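# Put the necklace into the jewelry box's long compartment

## Task

Get the entire necklace inside the long compartment of the jewelry box so that it stays there on its own, with no gripper holding it in place; then open the gripper(s) and pull the arms away from it.

## Robot and tools

Robot: two arms, left_arm and right_arm, each with six revolute joints, a two-finger parallel gripper and a wrist camera. Base positions in the scene frame: left_arm (+0.001, +0.267, 0) m, quat_wxyz (+0.998, 0, 0, +0.061); right_arm (+0.017, -0.316, 0) m, quat_wxyz (+0.999, 0, 0, +0.043). Joint ranges in rad, base to gripper: waist -2.618 to 3.054, shoulder 0.000 to 3.142, elbow 0.000 to 3.142, wrist pitch -1.571 to 1.571, wrist yaw -1.571 to 1.571, wrist roll -2.094 to 2.094. The elbow cannot quite straighten.

Frames: the scene frame has its origin on the table surface midway between the arms, +x pointing away over the table, +z up, and left_arm on the +y side. The arm names do not refer to image left or right. Each gripper has its own axes: fingers extend along its +z and close along its y. The reported end_effector_position sits between the finger pads, roughly 1 cm short of the tips.

execute_actions takes "actions", a list holding nothing, one action, or one wait, plus an optional "pictures" boolean (images come by default). An empty list just reports the state. An action is {"rows": [...], "steps": n}: 1 to 15 rows, n from 1 to 15 (default 15), each step lasting 1/30 s; one row per step, the final row reused if rows run out. A wait is {"steps": n} with n up to 300, counted from the previous result, so thinking time is included. A refused call moves nothing.

Row layout: a single list of 14 numbers, each between -1 and 1, covering both arms even when one is idle: dx, dy, dz, rx, ry, rz, opening for left_arm, followed by the same seven for right_arm. The first six of each arm are an offset, not a pose: they are expressed in that gripper's own axes and counted from the gripper pose printed in the most recent result that included it (before any such result in the scene, or for a second or later call inside one reply, from where the arm stands when the action begins). Every row refers back to that same reference, so rows do not add up. Scale: 1.0 equals 0.6 m of travel or 180 degrees of turn; rx, ry, rz form one rotation vector. Opening is absolute: +1 fully open (0.093 m), -1 shut. A row of zeros is not a pause; it pulls the arm back to its reference. For an arm that should stay put, send the offset back to where you want it in the first call of a reply and zeros afterwards, always with its desired opening.

Each step the commanded pose is limited to 70 mm and 16 degrees from the measured pose; position wins over orientation when both cannot be met. Friction can leave the gripper up to about 31 mm off, and smaller requests may do nothing. After an action the arm only finishes its last clipped pose, so check where it landed and send the remainder.

move: "target" is one 14-number row exactly as above, with the same offset reference. "speed" is the path's top speed in m/s, 0.002 to 0.5, default 0.25; rotation may reach twice that in rad/s. Each gripper follows a straight line, all arms finishing together, taking 0.5 to 10 s (cut short at 10 s). The opening is applied at the start. Paths ignore obstacles and the other arm, and grippers can lag, drift or overshoot the speed, most when the arm is stretched. Faster moves and targets set deeper past a contact press harder. The result adds a "move:" line with the ending (done, off_target, moving, held, fault), any limits (paced: the pose was clipped; held: steps were blocked, after which the arm may jump quickly) and each gripper's remaining distance.

wait: "seconds" from 0 to 10; the robot gets nothing new meanwhile.
zoom_image: "camera" (cam_head_left, cam_head_right, cam_high, cam_left_wrist, cam_right_wrist, each 504x504) and "region" [x0, y0, x1, y1] in pixels from the top-left, no larger than 504 by 504.
read_manual: "section", only "licences"; no motion.
Replying with no tool call stops everything.

Results: a state line per arm with position in metres and quat_wxyz in the scene frame (less accurate at long reach); "Hand target" gives where the controller is heading; "pose unreachable" and HELD mark commands the clearance check altered or blocked. grip_measured reads +1 open to -1 closed; pads meet near -0.94 and each mm of object width adds about 0.0208, with a fixed per-gripper error of up to 0.02. Sending a number below the width reading squeezes harder; keep sending the closing number to hold. Joint positions end with the opening in metres. Joint torques include offsets and noise. FAULT lines report stops.

Cautions: the simulation runs while you think. Avoid dropping the necklace, slamming, hard pushes, and knocking anything off the table. Never let the arms collide or push each other. Occasional outside tugs may act on a held item. Holding loads heats motors: MOTOR HOT from 75 °C, a 10 s stop at 90 °C, and at 100 °C the arm goes limp and falls. Finish by opening the gripper and lifting clear so the necklace rests in the compartment by itself.

Each tool is called after "Call:" in YAML: its name, and indented under it one key for each argument.

## Session

Call:
execute_actions:
  actions: []

Scene clock: 0.00 s of 4800.00 s.
left_arm: end_effector_position=(+0.3669, +0.2274, +0.2332) grip_measured=+1.000 end_effector_quat_wxyz=(+0.309, +0.567, +0.764, +0.011) | right_arm: end_effector_position=(+0.2988, -0.6412, +0.1793) grip_measured=+0.985 end_effector_quat_wxyz=(+0.059, +0.927, +0.251, +0.271)
Joint positions: left_arm=[-0.063  1.505  1.491 -1.036  0.369  1.235  0.093] | right_arm=[-1.128  1.922  1.808 -1.175 -0.492  1.641  0.093]
Joint velocities: left_arm=[-0.007 -0.002  0.002 -0.051  0.022 -0.022  0.   ] | right_arm=[ 0.012 -0.007 -0.002  0.007 -0.051  0.037 -0.   ]
Joint torques (N m, as the arm reports them, + toward a larger angle): no reading
Hand target (left_arm): +0.367, +0.227, +0.233; +0.309, +0.567, +0.764, +0.011
Hand target (right_arm): +0.299, -0.641, +0.179; +0.059, +0.927, +0.251, +0.271

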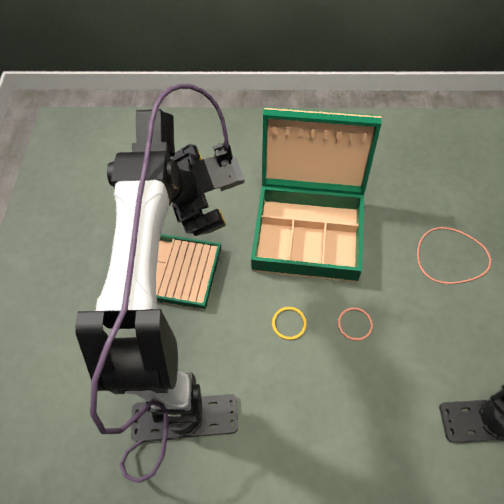

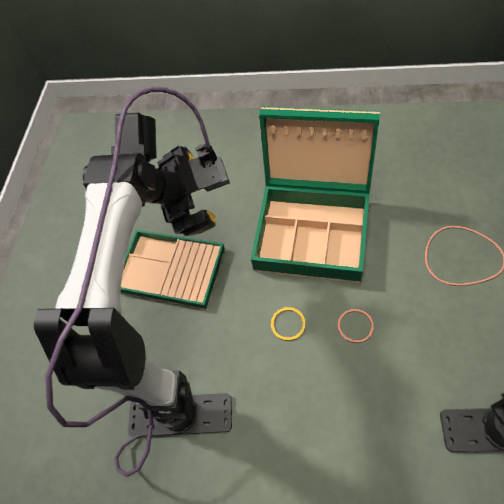

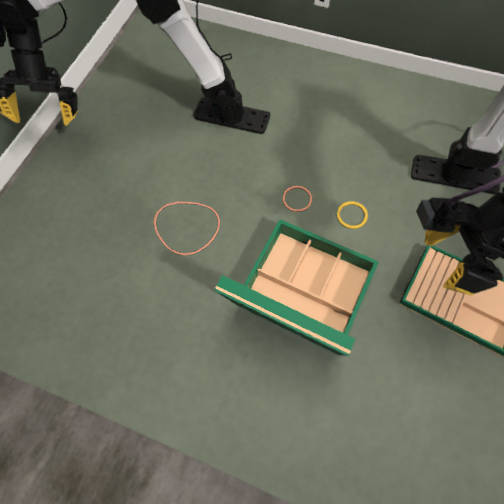

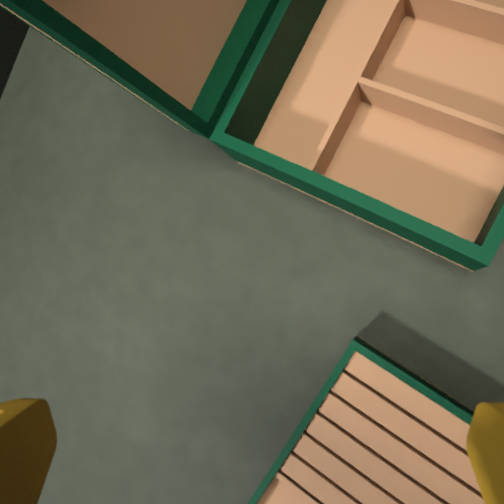

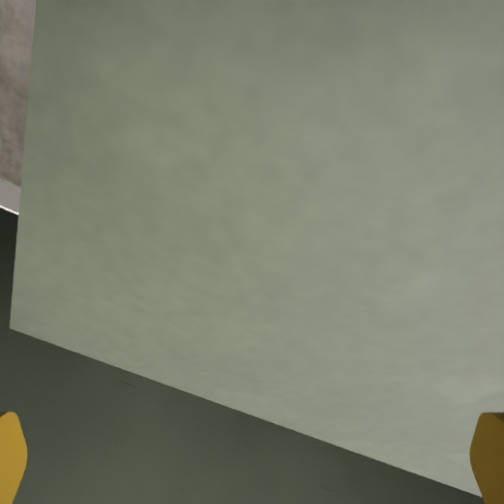

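Call:
move:
  target: [0,0,0,0,0,0,1,0.361,-0.504,0.016,0.158,-0.101,-0.323,0]
  speed: 0.35

Scene clock: 4.30 s of 4800.00 s.
left_arm: end_effector_position=(+0.3669, +0.2274, +0.2332) grip_measured=+1.000 end_effector_quat_wxyz=(+0.309, +0.567, +0.764, +0.011) | right_arm: end_effector_position=(+0.3364, -0.2680, +0.2101) grip_measured=+0.002 end_effector_quat_wxyz=(+0.011, +0.699, +0.713, +0.055)
Joint positions: left_arm=[-0.063  1.505  1.491 -1.036  0.369  1.235  0.093] | right_arm=[ 0.037  1.718  1.786 -1.54  -0.052  1.677  0.045]
Joint velocities: left_arm=[-0.012 -0.012 -0.007 -0.037  0.037 -0.022  0.   ] | right_arm=[-0.002 -0.002 -0.012 -0.051 -0.11   0.051  0.   ]
Joint torques (N m, as the arm reports them, + toward a larger angle): left_arm=[ 0.27 -6.74  6.47  1.41  0.31 -0.07] | right_arm=[-0.05 -8.37  8.14  0.28  0.21  0.14]
Hand target (left_arm): +0.367, +0.227, +0.233; +0.309, +0.567, +0.764, +0.011
Hand target (right_arm): +0.336, -0.270, +0.209; +0.007, +0.705, +0.708, +0.043
Off the commanded pose (left_arm): 0.000 m, 0 deg.
Off the commanded pose (right_arm): 0.013 m, 7 deg.
joint sent to its limit (right arm) — the command would take joint 4 (wrist pitch) past its lower limit, so that joint was sent only as far as its limit.
move: off_target (right_arm)

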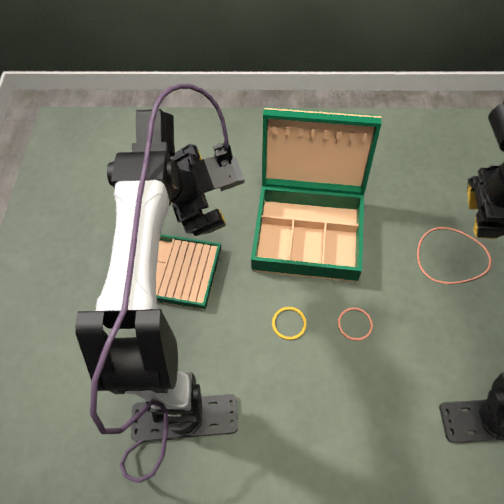

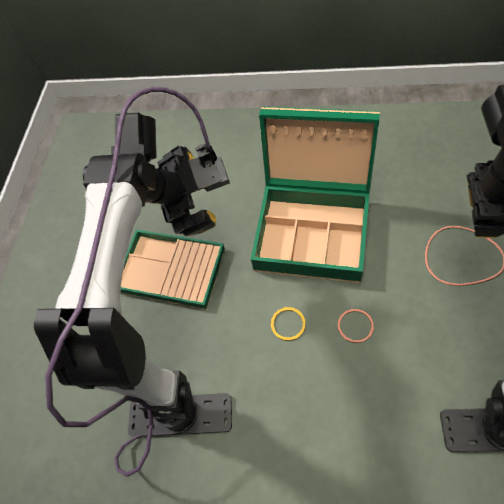

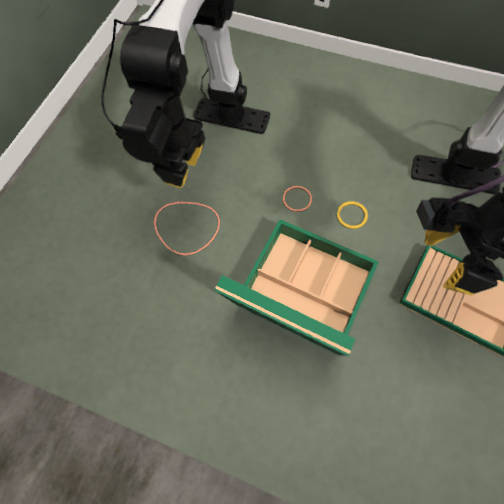

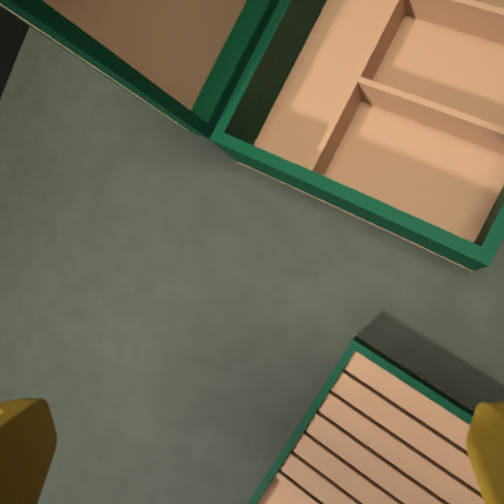

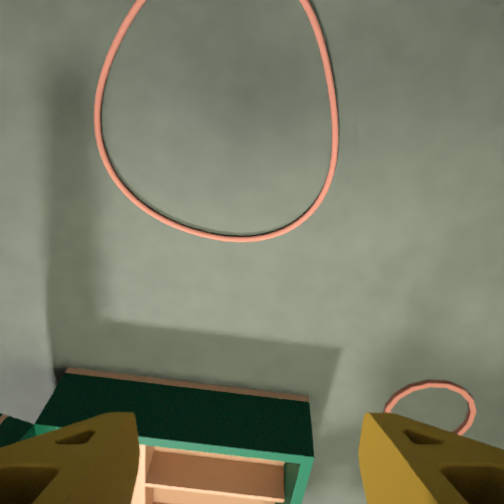

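Call:
move:
  target: [0,0,0,0,0,0,1,-0.03,-0.077,0.262,0.03,-0.02,0,0]

Scene clock: 7.23 s of 4800.00 s.
left_arm: end_effector_position=(+0.3669, +0.2274, +0.2332) grip_measured=+1.000 end_effector_quat_wxyz=(+0.309, +0.567, +0.764, +0.011) | right_arm: end_effector_position=(+0.3049, -0.2774, +0.0548) grip_measured=+0.002 end_effector_quat_wxyz=(-0.003, +0.700, +0.714, +0.004)
Joint positions: left_arm=[-0.063  1.505  1.491 -1.036  0.369  1.235  0.093] | right_arm=[ 0.043  1.686  1.129 -1.011 -0.01   1.679  0.045]
Joint velocities: left_arm=[-0.002 -0.002 -0.017  0.007  0.007  0.081  0.   ] | right_arm=[-0.007 -0.002  0.012 -0.051  0.007 -0.007  0.001]
Joint torques (N m, as the arm reports them, + toward a larger angle): left_arm=[ 0.27 -6.74  6.47  1.41  0.31 -0.07] | right_arm=[ 0.72 -8.76  5.14  0.43  0.24  0.14]
Hand target (left_arm): +0.367, +0.227, +0.233; +0.309, +0.567, +0.764, +0.011
Hand target (right_arm): +0.303, -0.277, +0.049; -0.001, +0.700, +0.714, -0.001
Off the commanded pose (left_arm): 0.000 m, 0 deg.
Off the commanded pose (right_arm): 0.006 m, 1 deg.
move: done

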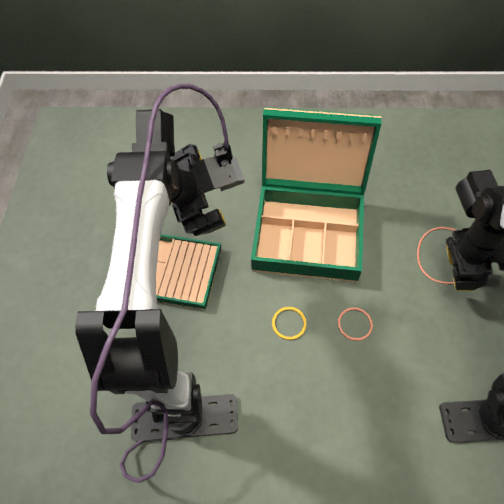

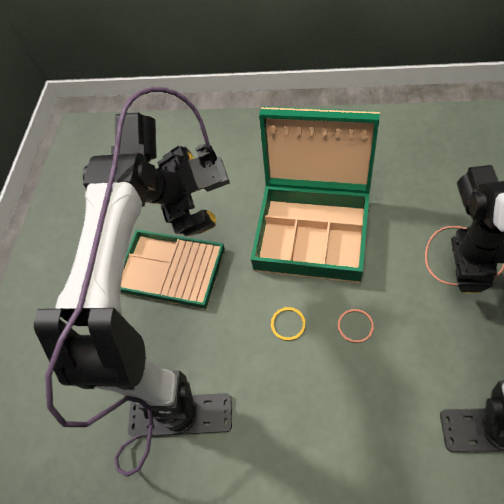

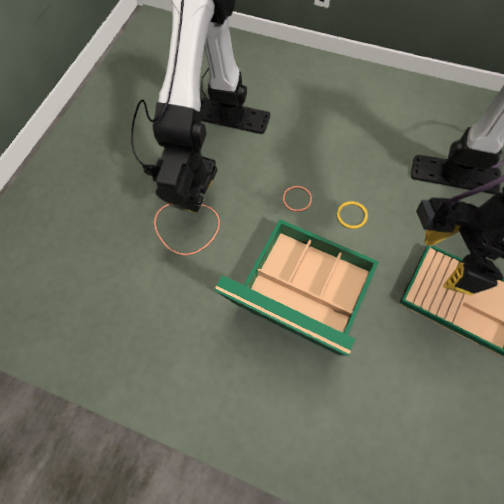

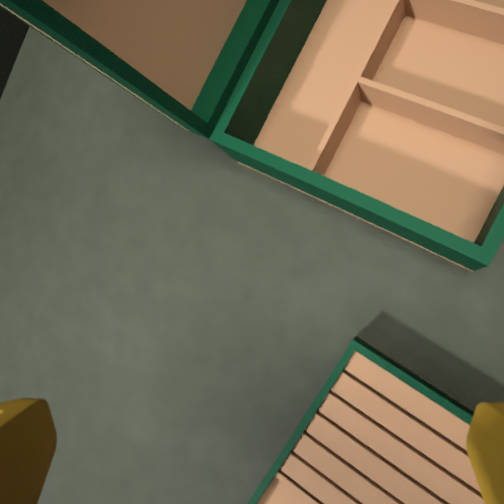

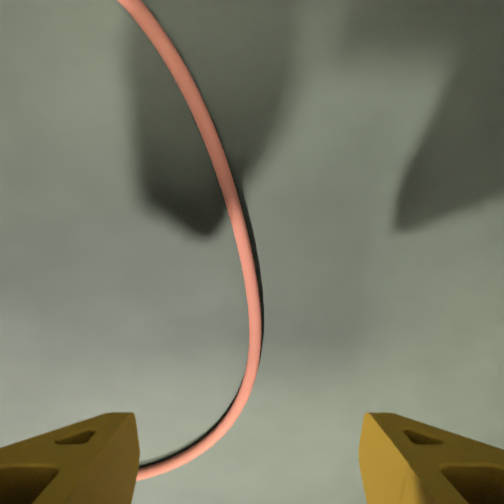

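Call:
move:
  target: [0,0,0,0,0,0,1,-0.008,0,0.076,0,0,0,0]
  speed: 0.08

Scene clock: 8.63 s of 4800.00 s.
left_arm: end_effector_position=(+0.3669, +0.2274, +0.2332) grip_measured=+1.000 end_effector_quat_wxyz=(+0.309, +0.567, +0.764, +0.011) | right_arm: end_effector_position=(+0.3073, -0.2793, +0.0183) grip_measured=+0.002 end_effector_quat_wxyz=(+0.002, +0.701, +0.713, +0.010)
Joint positions: left_arm=[-0.063  1.505  1.491 -1.036  0.369  1.235  0.093] | right_arm=[ 0.035  1.734  1.027 -0.846 -0.01   1.674  0.045]
Joint velocities: left_arm=[ 0.002 -0.007 -0.002 -0.022 -0.022  0.051  0.   ] | right_arm=[-0.007 -0.002 -0.017  0.007 -0.022 -0.051 -0.001]
Joint torques (N m, as the arm reports them, + toward a larger angle): left_arm=[ 0.27 -6.76  6.46  1.41  0.31 -0.08] | right_arm=[-0.46 -7.94  4.92  0.47  0.17 -0.03]
Hand target (left_arm): +0.367, +0.227, +0.233; +0.309, +0.567, +0.764, +0.011
Hand target (right_arm): +0.304, -0.282, +0.009; -0.003, +0.700, +0.714, +0.004
Off the commanded pose (left_arm): 0.000 m, 0 deg.
Off the commanded pose (right_arm): 0.010 m, 1 deg.
move: done

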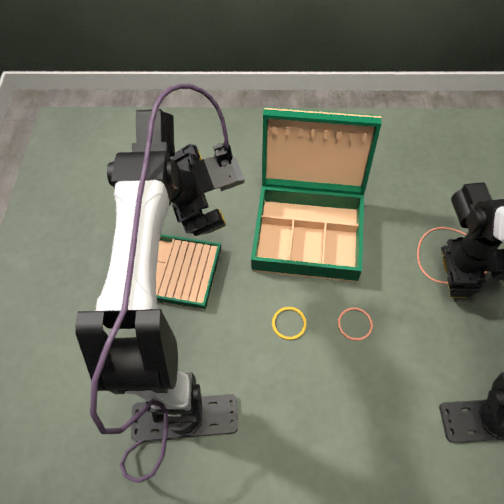

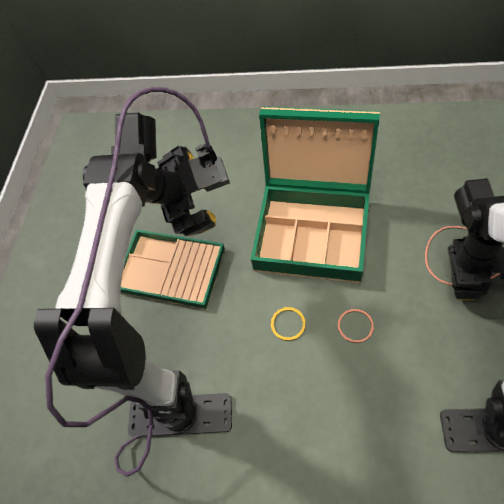

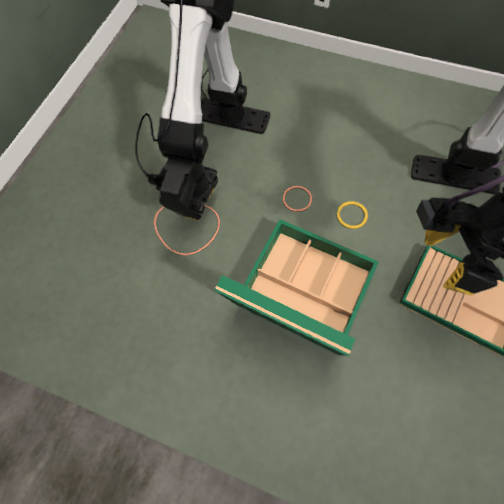

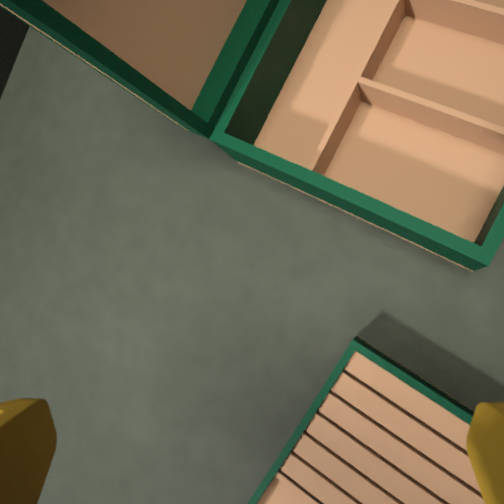

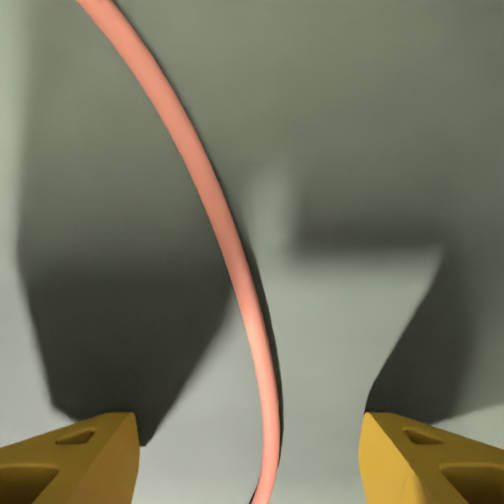

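Call:
move:
  target: [0,0,0,0,0,0,1,0,-0.004,0.026,0,0,0,0]
  speed: 0.04

Call:
move:
  target: [0,0,0,0,0,0,1,0,0,0.003,0,0,0,-1]

Call:
move:
  target: [0,0,0,0,0,0,1,0,0,-0.1,0,0,0,-1]
  speed: 0.08

Scene clock: 9.80 s of 4800.00 s.
left_arm: end_effector_position=(+0.3669, +0.2274, +0.2332) grip_measured=+1.000 end_effector_quat_wxyz=(+0.309, +0.567, +0.764, +0.011) | right_arm: end_effector_position=(+0.3101, -0.2789, +0.0167) grip_measured=+0.002 end_effector_quat_wxyz=(+0.007, +0.701, +0.713, +0.016)
Joint positions: left_arm=[-0.063  1.505  1.491 -1.036  0.369  1.235  0.093] | right_arm=[ 0.035  1.734  1.02  -0.823 -0.01   1.674  0.045]
Joint velocities: left_arm=[-0.002 -0.007  0.002  0.007  0.022 -0.007  0.   ] | right_arm=[ 0.007 -0.022 -0.007  0.007  0.066  0.007 -0.001]
Joint torques (N m, as the arm reports them, + toward a larger angle): left_arm=[ 0.27 -6.74  6.47  1.41  0.31 -0.08] | right_arm=[ 0.22 -7.92  3.43  0.74  0.17  0.07]
Hand target (left_arm): +0.367, +0.227, +0.233; +0.309, +0.567, +0.764, +0.011
Hand target (right_arm): +0.305, -0.279, +0.003; +0.002, +0.701, +0.713, +0.010
Off the commanded pose (left_arm): 0.000 m, 0 deg.
Off the commanded pose (right_arm): 0.015 m, 1 deg.
move: off_target (right_arm)

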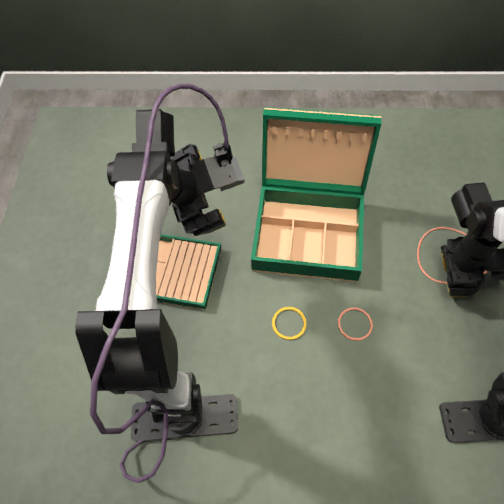

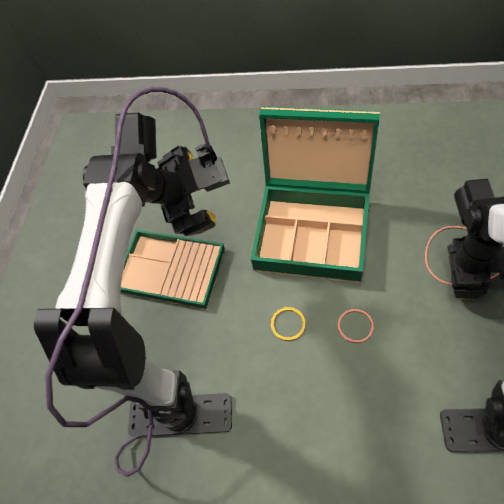

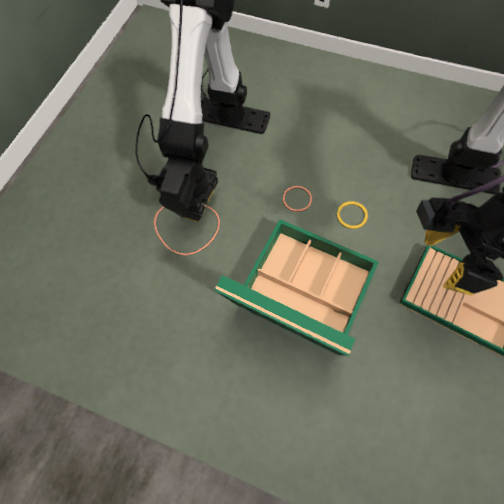

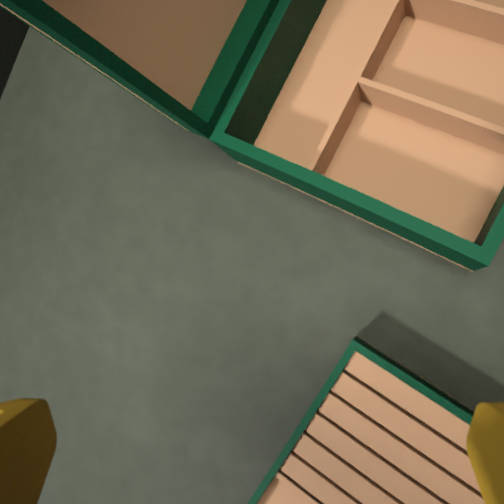

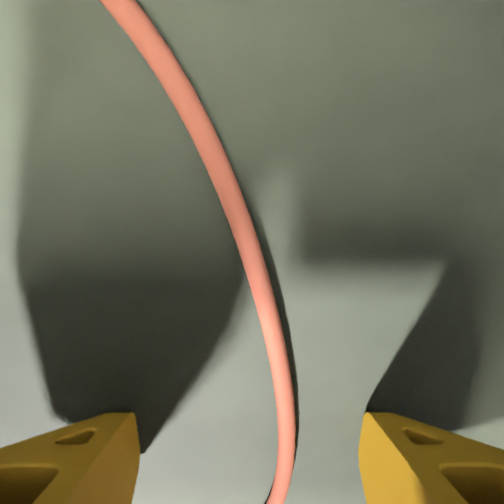

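Scene clock: 10.50 s of 4800.00 s.
left_arm: end_effector_position=(+0.3669, +0.2274, +0.2332) grip_measured=+1.000 end_effector_quat_wxyz=(+0.309, +0.567, +0.764, +0.011) | right_arm: end_effector_position=(+0.3115, -0.2788, +0.0168) grip_measured=-1.000 end_effector_quat_wxyz=(+0.009, +0.701, +0.713, +0.019)
Joint positions: left_arm=[-0.063  1.505  1.491 -1.036  0.369  1.235  0.093] | right_arm=[ 0.035  1.734  1.02  -0.817 -0.009  1.674  0.   ]
Joint velocities: left_arm=[-0.012  0.007  0.002 -0.037  0.037 -0.007  0.   ] | right_arm=[-0.007  0.002 -0.007  0.022  0.022 -0.037  0.   ]
Joint torques (N m, as the arm reports them, + toward a larger angle): left_arm=[ 0.29 -6.73  6.47  1.4   0.3  -0.07] | right_arm=[ 0.14 -9.23  5.94  0.35  0.17  0.05]
Hand target (left_arm): +0.367, +0.227, +0.233; +0.309, +0.567, +0.764, +0.011
Hand target (right_arm): +0.310, -0.279, +0.015; +0.007, +0.701, +0.713, +0.016
Off the commanded pose (left_arm): 0.000 m, 0 deg.
Off the commanded pose (right_arm): 0.002 m, 0 deg.
move: done

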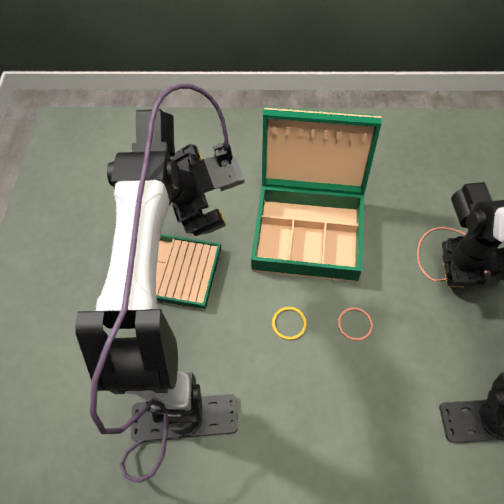

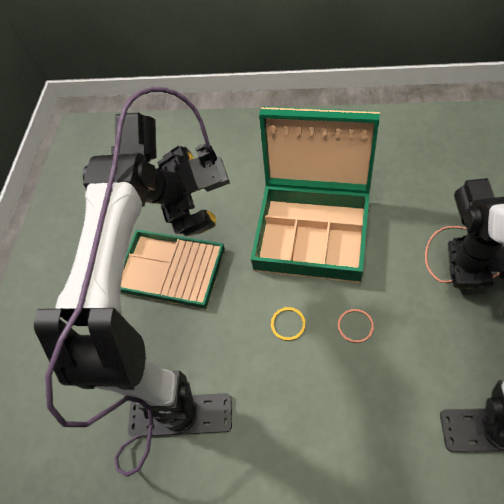

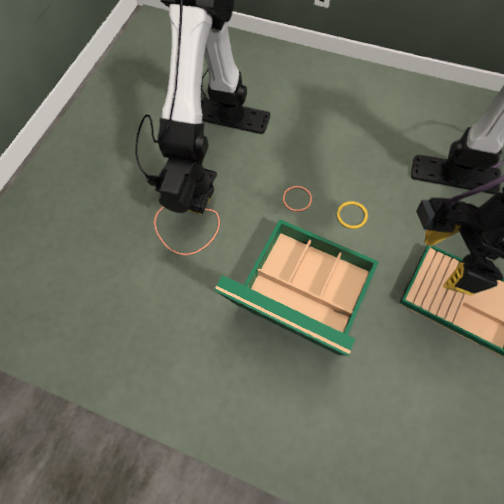

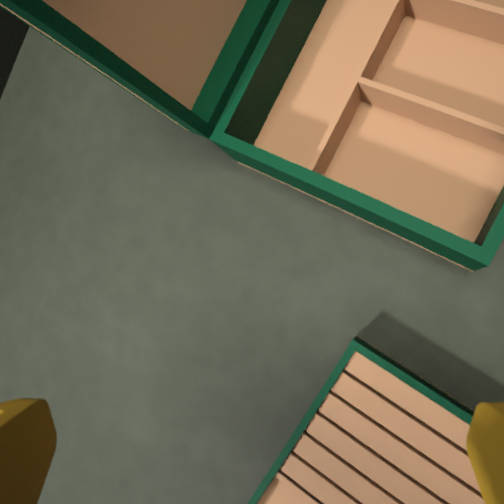

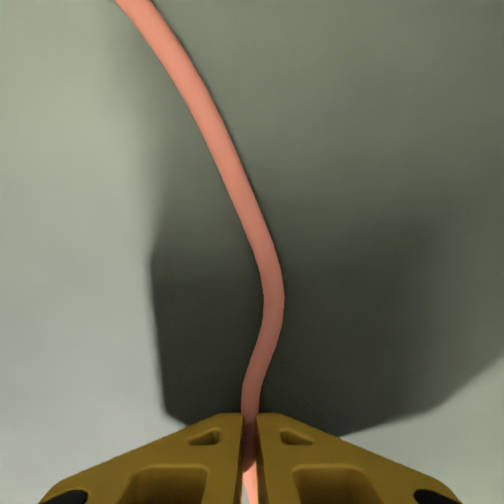

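Scene clock: 11.80 s of 4800.00 s.
left_arm: end_effector_position=(+0.3669, +0.2274, +0.2332) grip_measured=+1.000 end_effector_quat_wxyz=(+0.309, +0.567, +0.764, +0.011) | right_arm: end_effector_position=(+0.3096, -0.2791, +0.0685) grip_measured=-1.000 end_effector_quat_wxyz=(+0.006, +0.701, +0.713, +0.015)
Joint positions: left_arm=[-0.063  1.505  1.491 -1.036  0.369  1.235  0.093] | right_arm=[ 0.035  1.662  1.159 -1.037 -0.009  1.674  0.   ]
Joint velocities: left_arm=[ 0.002 -0.012 -0.012 -0.007  0.007 -0.007  0.   ] | right_arm=[ 0.002  0.007 -0.002 -0.022  0.022 -0.037  0.   ]
Joint torques (N m, as the arm reports them, + toward a larger angle): left_arm=[ 0.28 -6.74  6.49  1.41  0.31 -0.07] | right_arm=[  0.04 -10.49   7.96   0.09   0.17   0.04]
Hand target (left_arm): +0.367, +0.227, +0.233; +0.309, +0.567, +0.764, +0.011
Hand target (right_arm): +0.310, -0.279, +0.077; +0.009, +0.701, +0.713, +0.019
Off the commanded pose (left_arm): 0.000 m, 0 deg.
Off the commanded pose (right_arm): 0.008 m, 1 deg.
move: done

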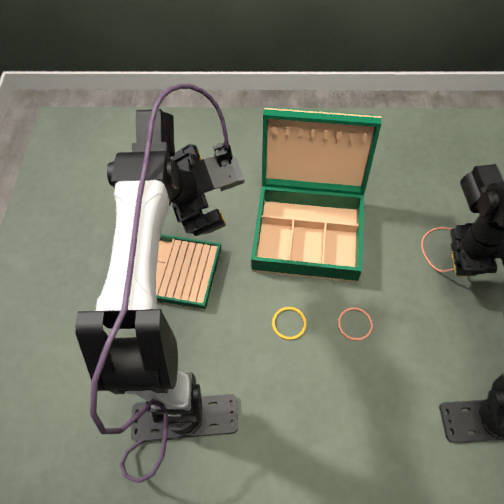

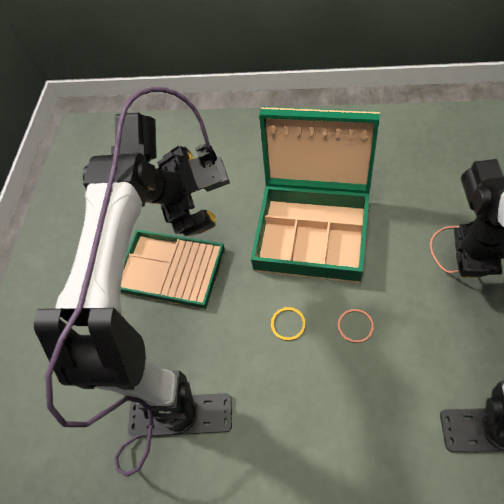

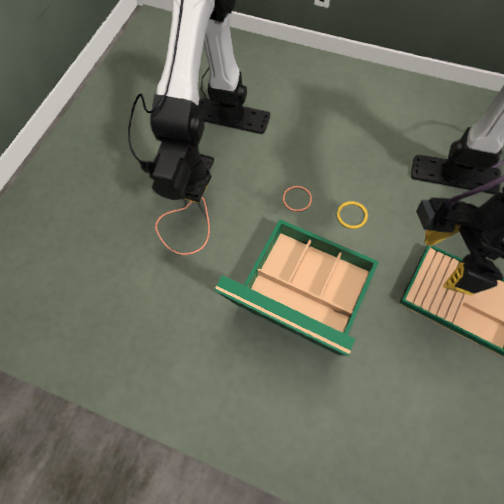

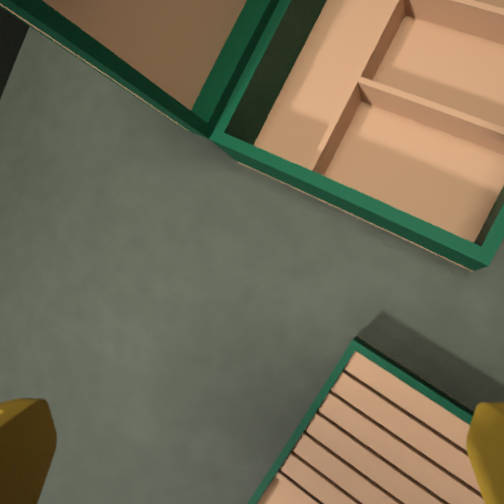

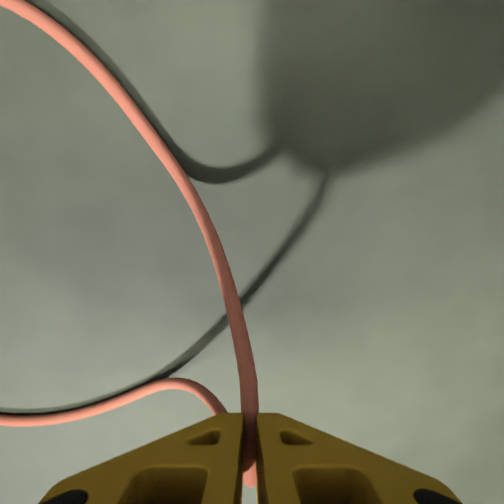

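Call:
move:
  target: [0.32,-0.025,-0.19,0,0,0,1,0.05,0.12,-0.39,-0.2,0,0,-1]
  speed: 0.15

Call:
move:
  target: [0,0,0,0,0,0,1,0.3,0,0,0,0,0,-1]
  speed: 0.15

Scene clock: 15.10 s of 4800.00 s.
left_arm: end_effector_position=(+0.2632, +0.4251, +0.2244) grip_measured=+1.000 end_effector_quat_wxyz=(+0.293, +0.566, +0.770, +0.011) | right_arm: end_effector_position=(+0.3797, -0.2521, +0.3013) grip_measured=-1.000 end_effector_quat_wxyz=(+0.223, +0.663, +0.676, +0.232)
Joint positions: left_arm=[ 0.731  1.607  1.608 -1.49   0.589  2.095  0.093] | right_arm=[ 0.145  1.492  1.735 -1.168  0.122  1.741  0.   ]
Joint velocities: left_arm=[-0.002 -0.007  0.007 -0.051 -0.007 -0.007  0.   ] | right_arm=[-0.007 -0.002 -0.002 -0.051  0.051  0.007  0.   ]
Joint torques (N m, as the arm reports them, + toward a larger angle): left_arm=[ 0.88 -5.97  7.18  0.27  0.53  0.03] | right_arm=[ 0.71 -8.2   8.57  1.48  0.29  0.1 ]
Hand target (left_arm): +0.264, +0.428, +0.227; +0.295, +0.567, +0.769, +0.012
Hand target (right_arm): +0.376, -0.251, +0.306; +0.225, +0.664, +0.674, +0.232
Off the commanded pose (left_arm): 0.008 m, 2 deg.
Off the commanded pose (right_arm): 0.007 m, 0 deg.
joint sent to its limit (left arm) — the command would take joint 6 (wrist roll) past its upper limit, so that joint was sent only as far as its limit.
move: done

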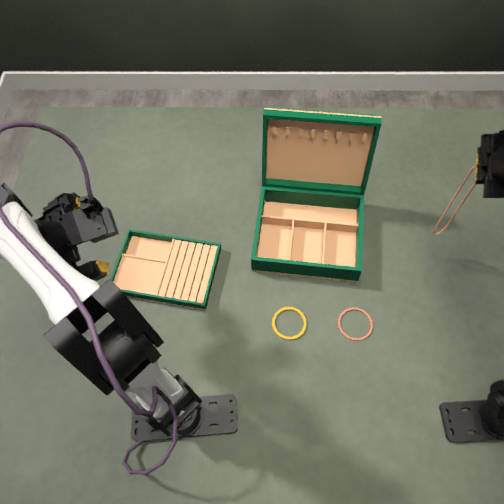

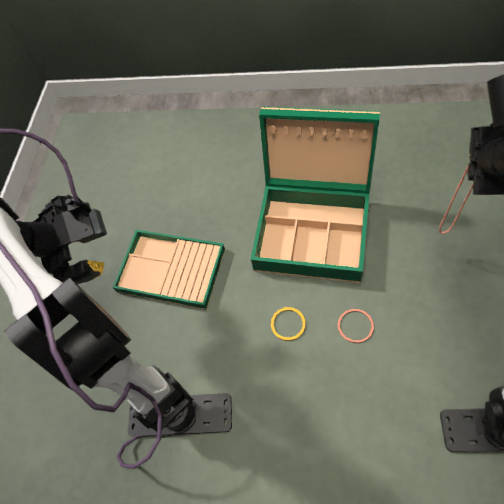

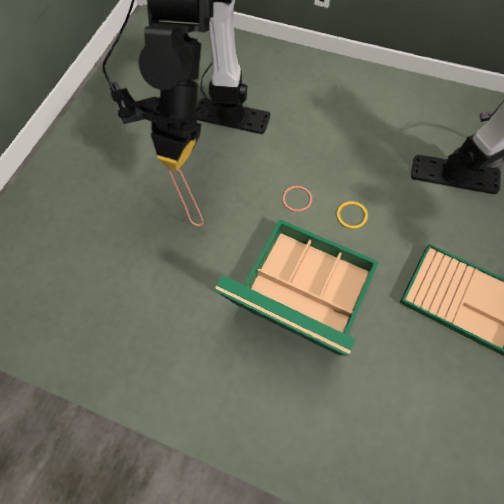

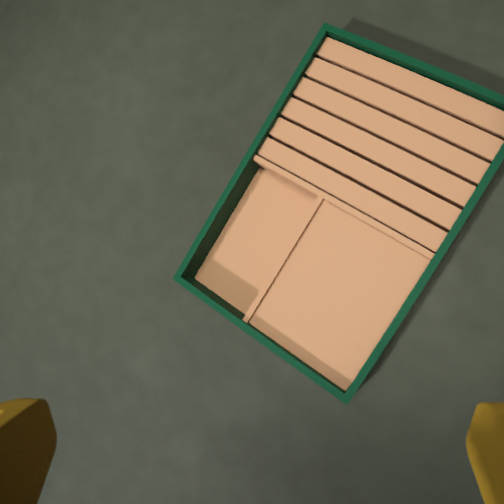

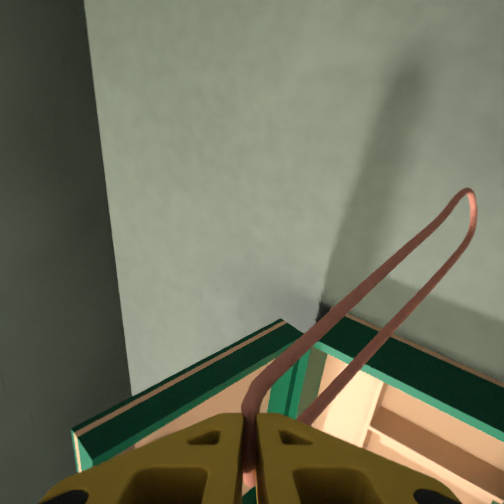

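Scene clock: 16.83 s of 4800.00 s.
left_arm: end_effector_position=(+0.2632, +0.4251, +0.2244) grip_measured=+1.000 end_effector_quat_wxyz=(+0.293, +0.566, +0.770, +0.011) | right_arm: end_effector_position=(+0.3781, -0.0727, +0.3072) grip_measured=-1.000 end_effector_quat_wxyz=(+0.213, +0.625, +0.706, +0.256)
Joint positions: left_arm=[ 0.731  1.607  1.608 -1.49   0.589  2.095  0.093] | right_arm=[ 0.64   1.822  2.124 -1.278  0.348  2.067  0.   ]
Joint velocities: left_arm=[-0.002 -0.012  0.002 -0.037  0.007 -0.095  0.   ] | right_arm=[-0.012  0.007  0.002 -0.11  -0.007  0.081  0.   ]
Joint torques (N m, as the arm reports them, + toward a larger angle): left_arm=[ 0.29 -6.87  5.63  0.41  0.46 -0.08] | right_arm=[ 0.25 -9.71  8.45  1.31  0.4   0.1 ]
Hand target (left_arm): +0.263, +0.425, +0.224; +0.293, +0.566, +0.770, +0.011
Hand target (right_arm): +0.379, -0.073, +0.303; +0.215, +0.629, +0.706, +0.245
Off the commanded pose (left_arm): 0.000 m, 0 deg.
Off the commanded pose (right_arm): 0.005 m, 6 deg.
joint sent to its limit (right arm) — the command would take joint 6 (wrist roll) past its upper limit, so that joint was sent only as far as its limit.
move: off_target (right_arm)

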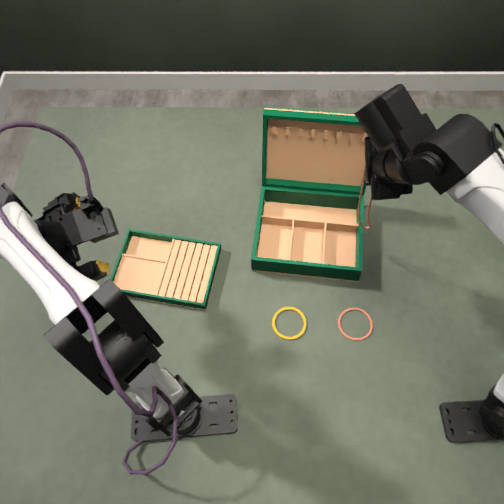

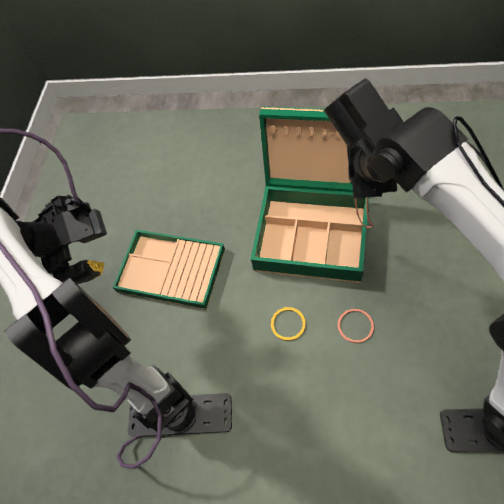

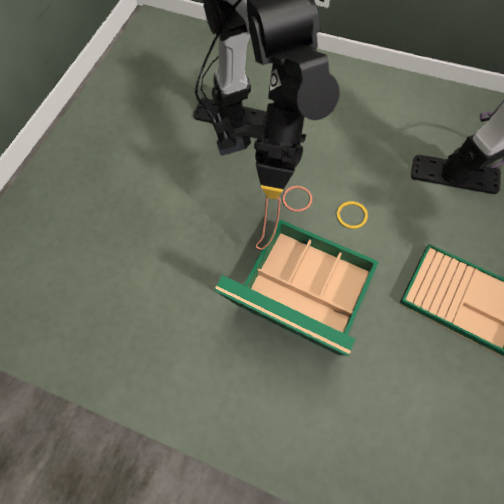

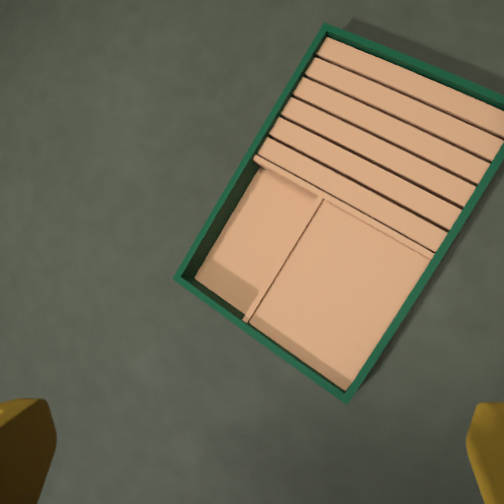

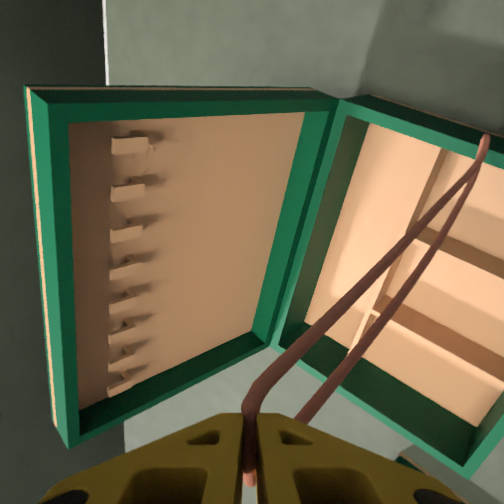

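Call:
move:
  target: [0,0,0,0,0,0,1,0.178,0.14,0.117,0,0.1,-0.1,-1]
  speed: 0.12

Scene clock: 22.37 s of 4800.00 s.
left_arm: end_effector_position=(+0.2633, +0.4251, +0.2245) grip_measured=+1.000 end_effector_quat_wxyz=(+0.293, +0.567, +0.770, +0.011) | right_arm: end_effector_position=(+0.4657, +0.0434, +0.3058) grip_measured=-1.000 end_effector_quat_wxyz=(+0.162, +0.449, +0.796, +0.373)
Joint positions: left_arm=[ 0.731  1.607  1.609 -1.49   0.589  2.095  0.093] | right_arm=[ 0.598  2.36   2.852 -1.226  0.027  1.698  0.   ]
Joint velocities: left_arm=[ 0.012 -0.002  0.007 -0.066  0.022  0.007  0.   ] | right_arm=[ 0.002 -0.012 -0.002  0.007 -0.022 -0.081  0.   ]
Joint torques (N m, as the arm reports them, + toward a larger angle): left_arm=[ 0.29 -6.88  5.63  0.41  0.46 -0.07] | right_arm=[ -0.53 -14.62   8.15   2.19   0.12  -0.08]
Hand target (left_arm): +0.263, +0.425, +0.224; +0.293, +0.567, +0.770, +0.011
Hand target (right_arm): +0.474, +0.045, +0.306; +0.168, +0.444, +0.793, +0.381
Off the commanded pose (left_arm): 0.000 m, 0 deg.
Off the commanded pose (right_arm): 0.008 m, 8 deg.
elbow stopped short (right arm): the move would have taken joint 3 (elbow) straighter than the controller allows; a more bent joint 3 avoids this.
move: off_target (right_arm)

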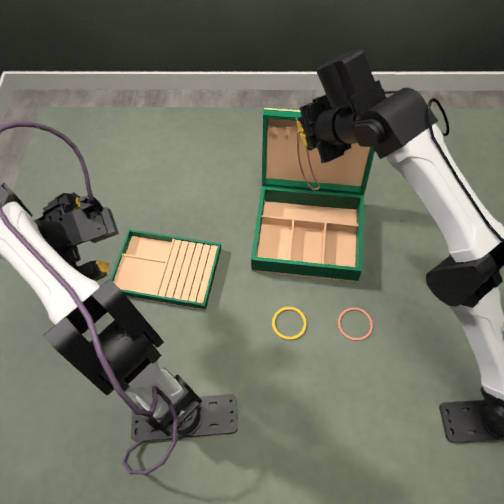

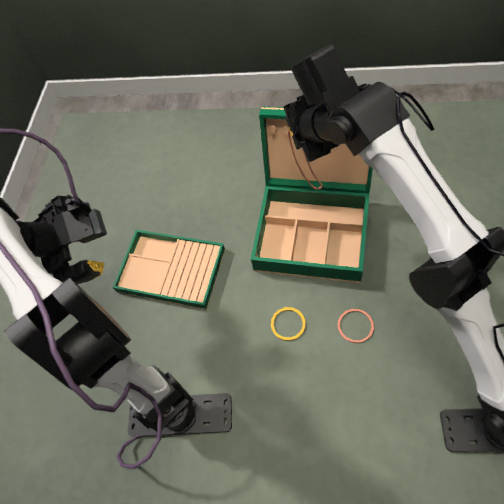

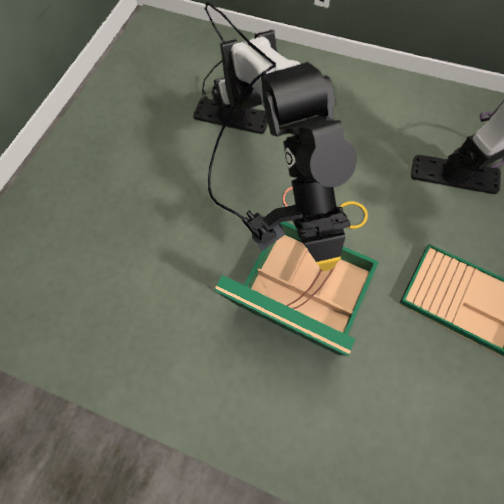

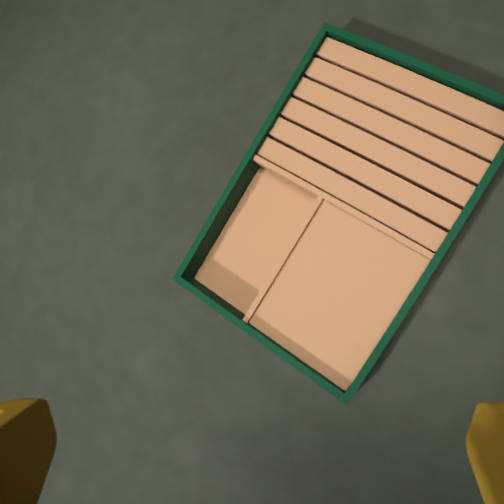

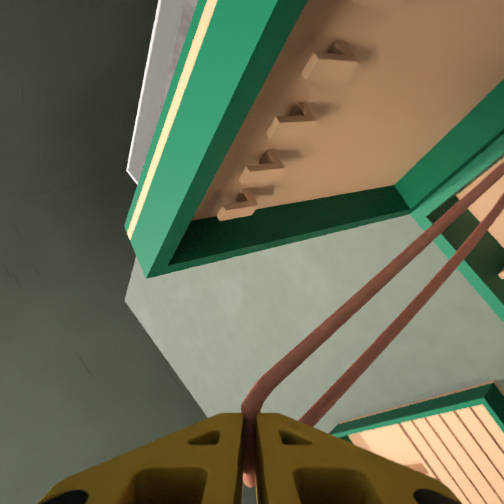

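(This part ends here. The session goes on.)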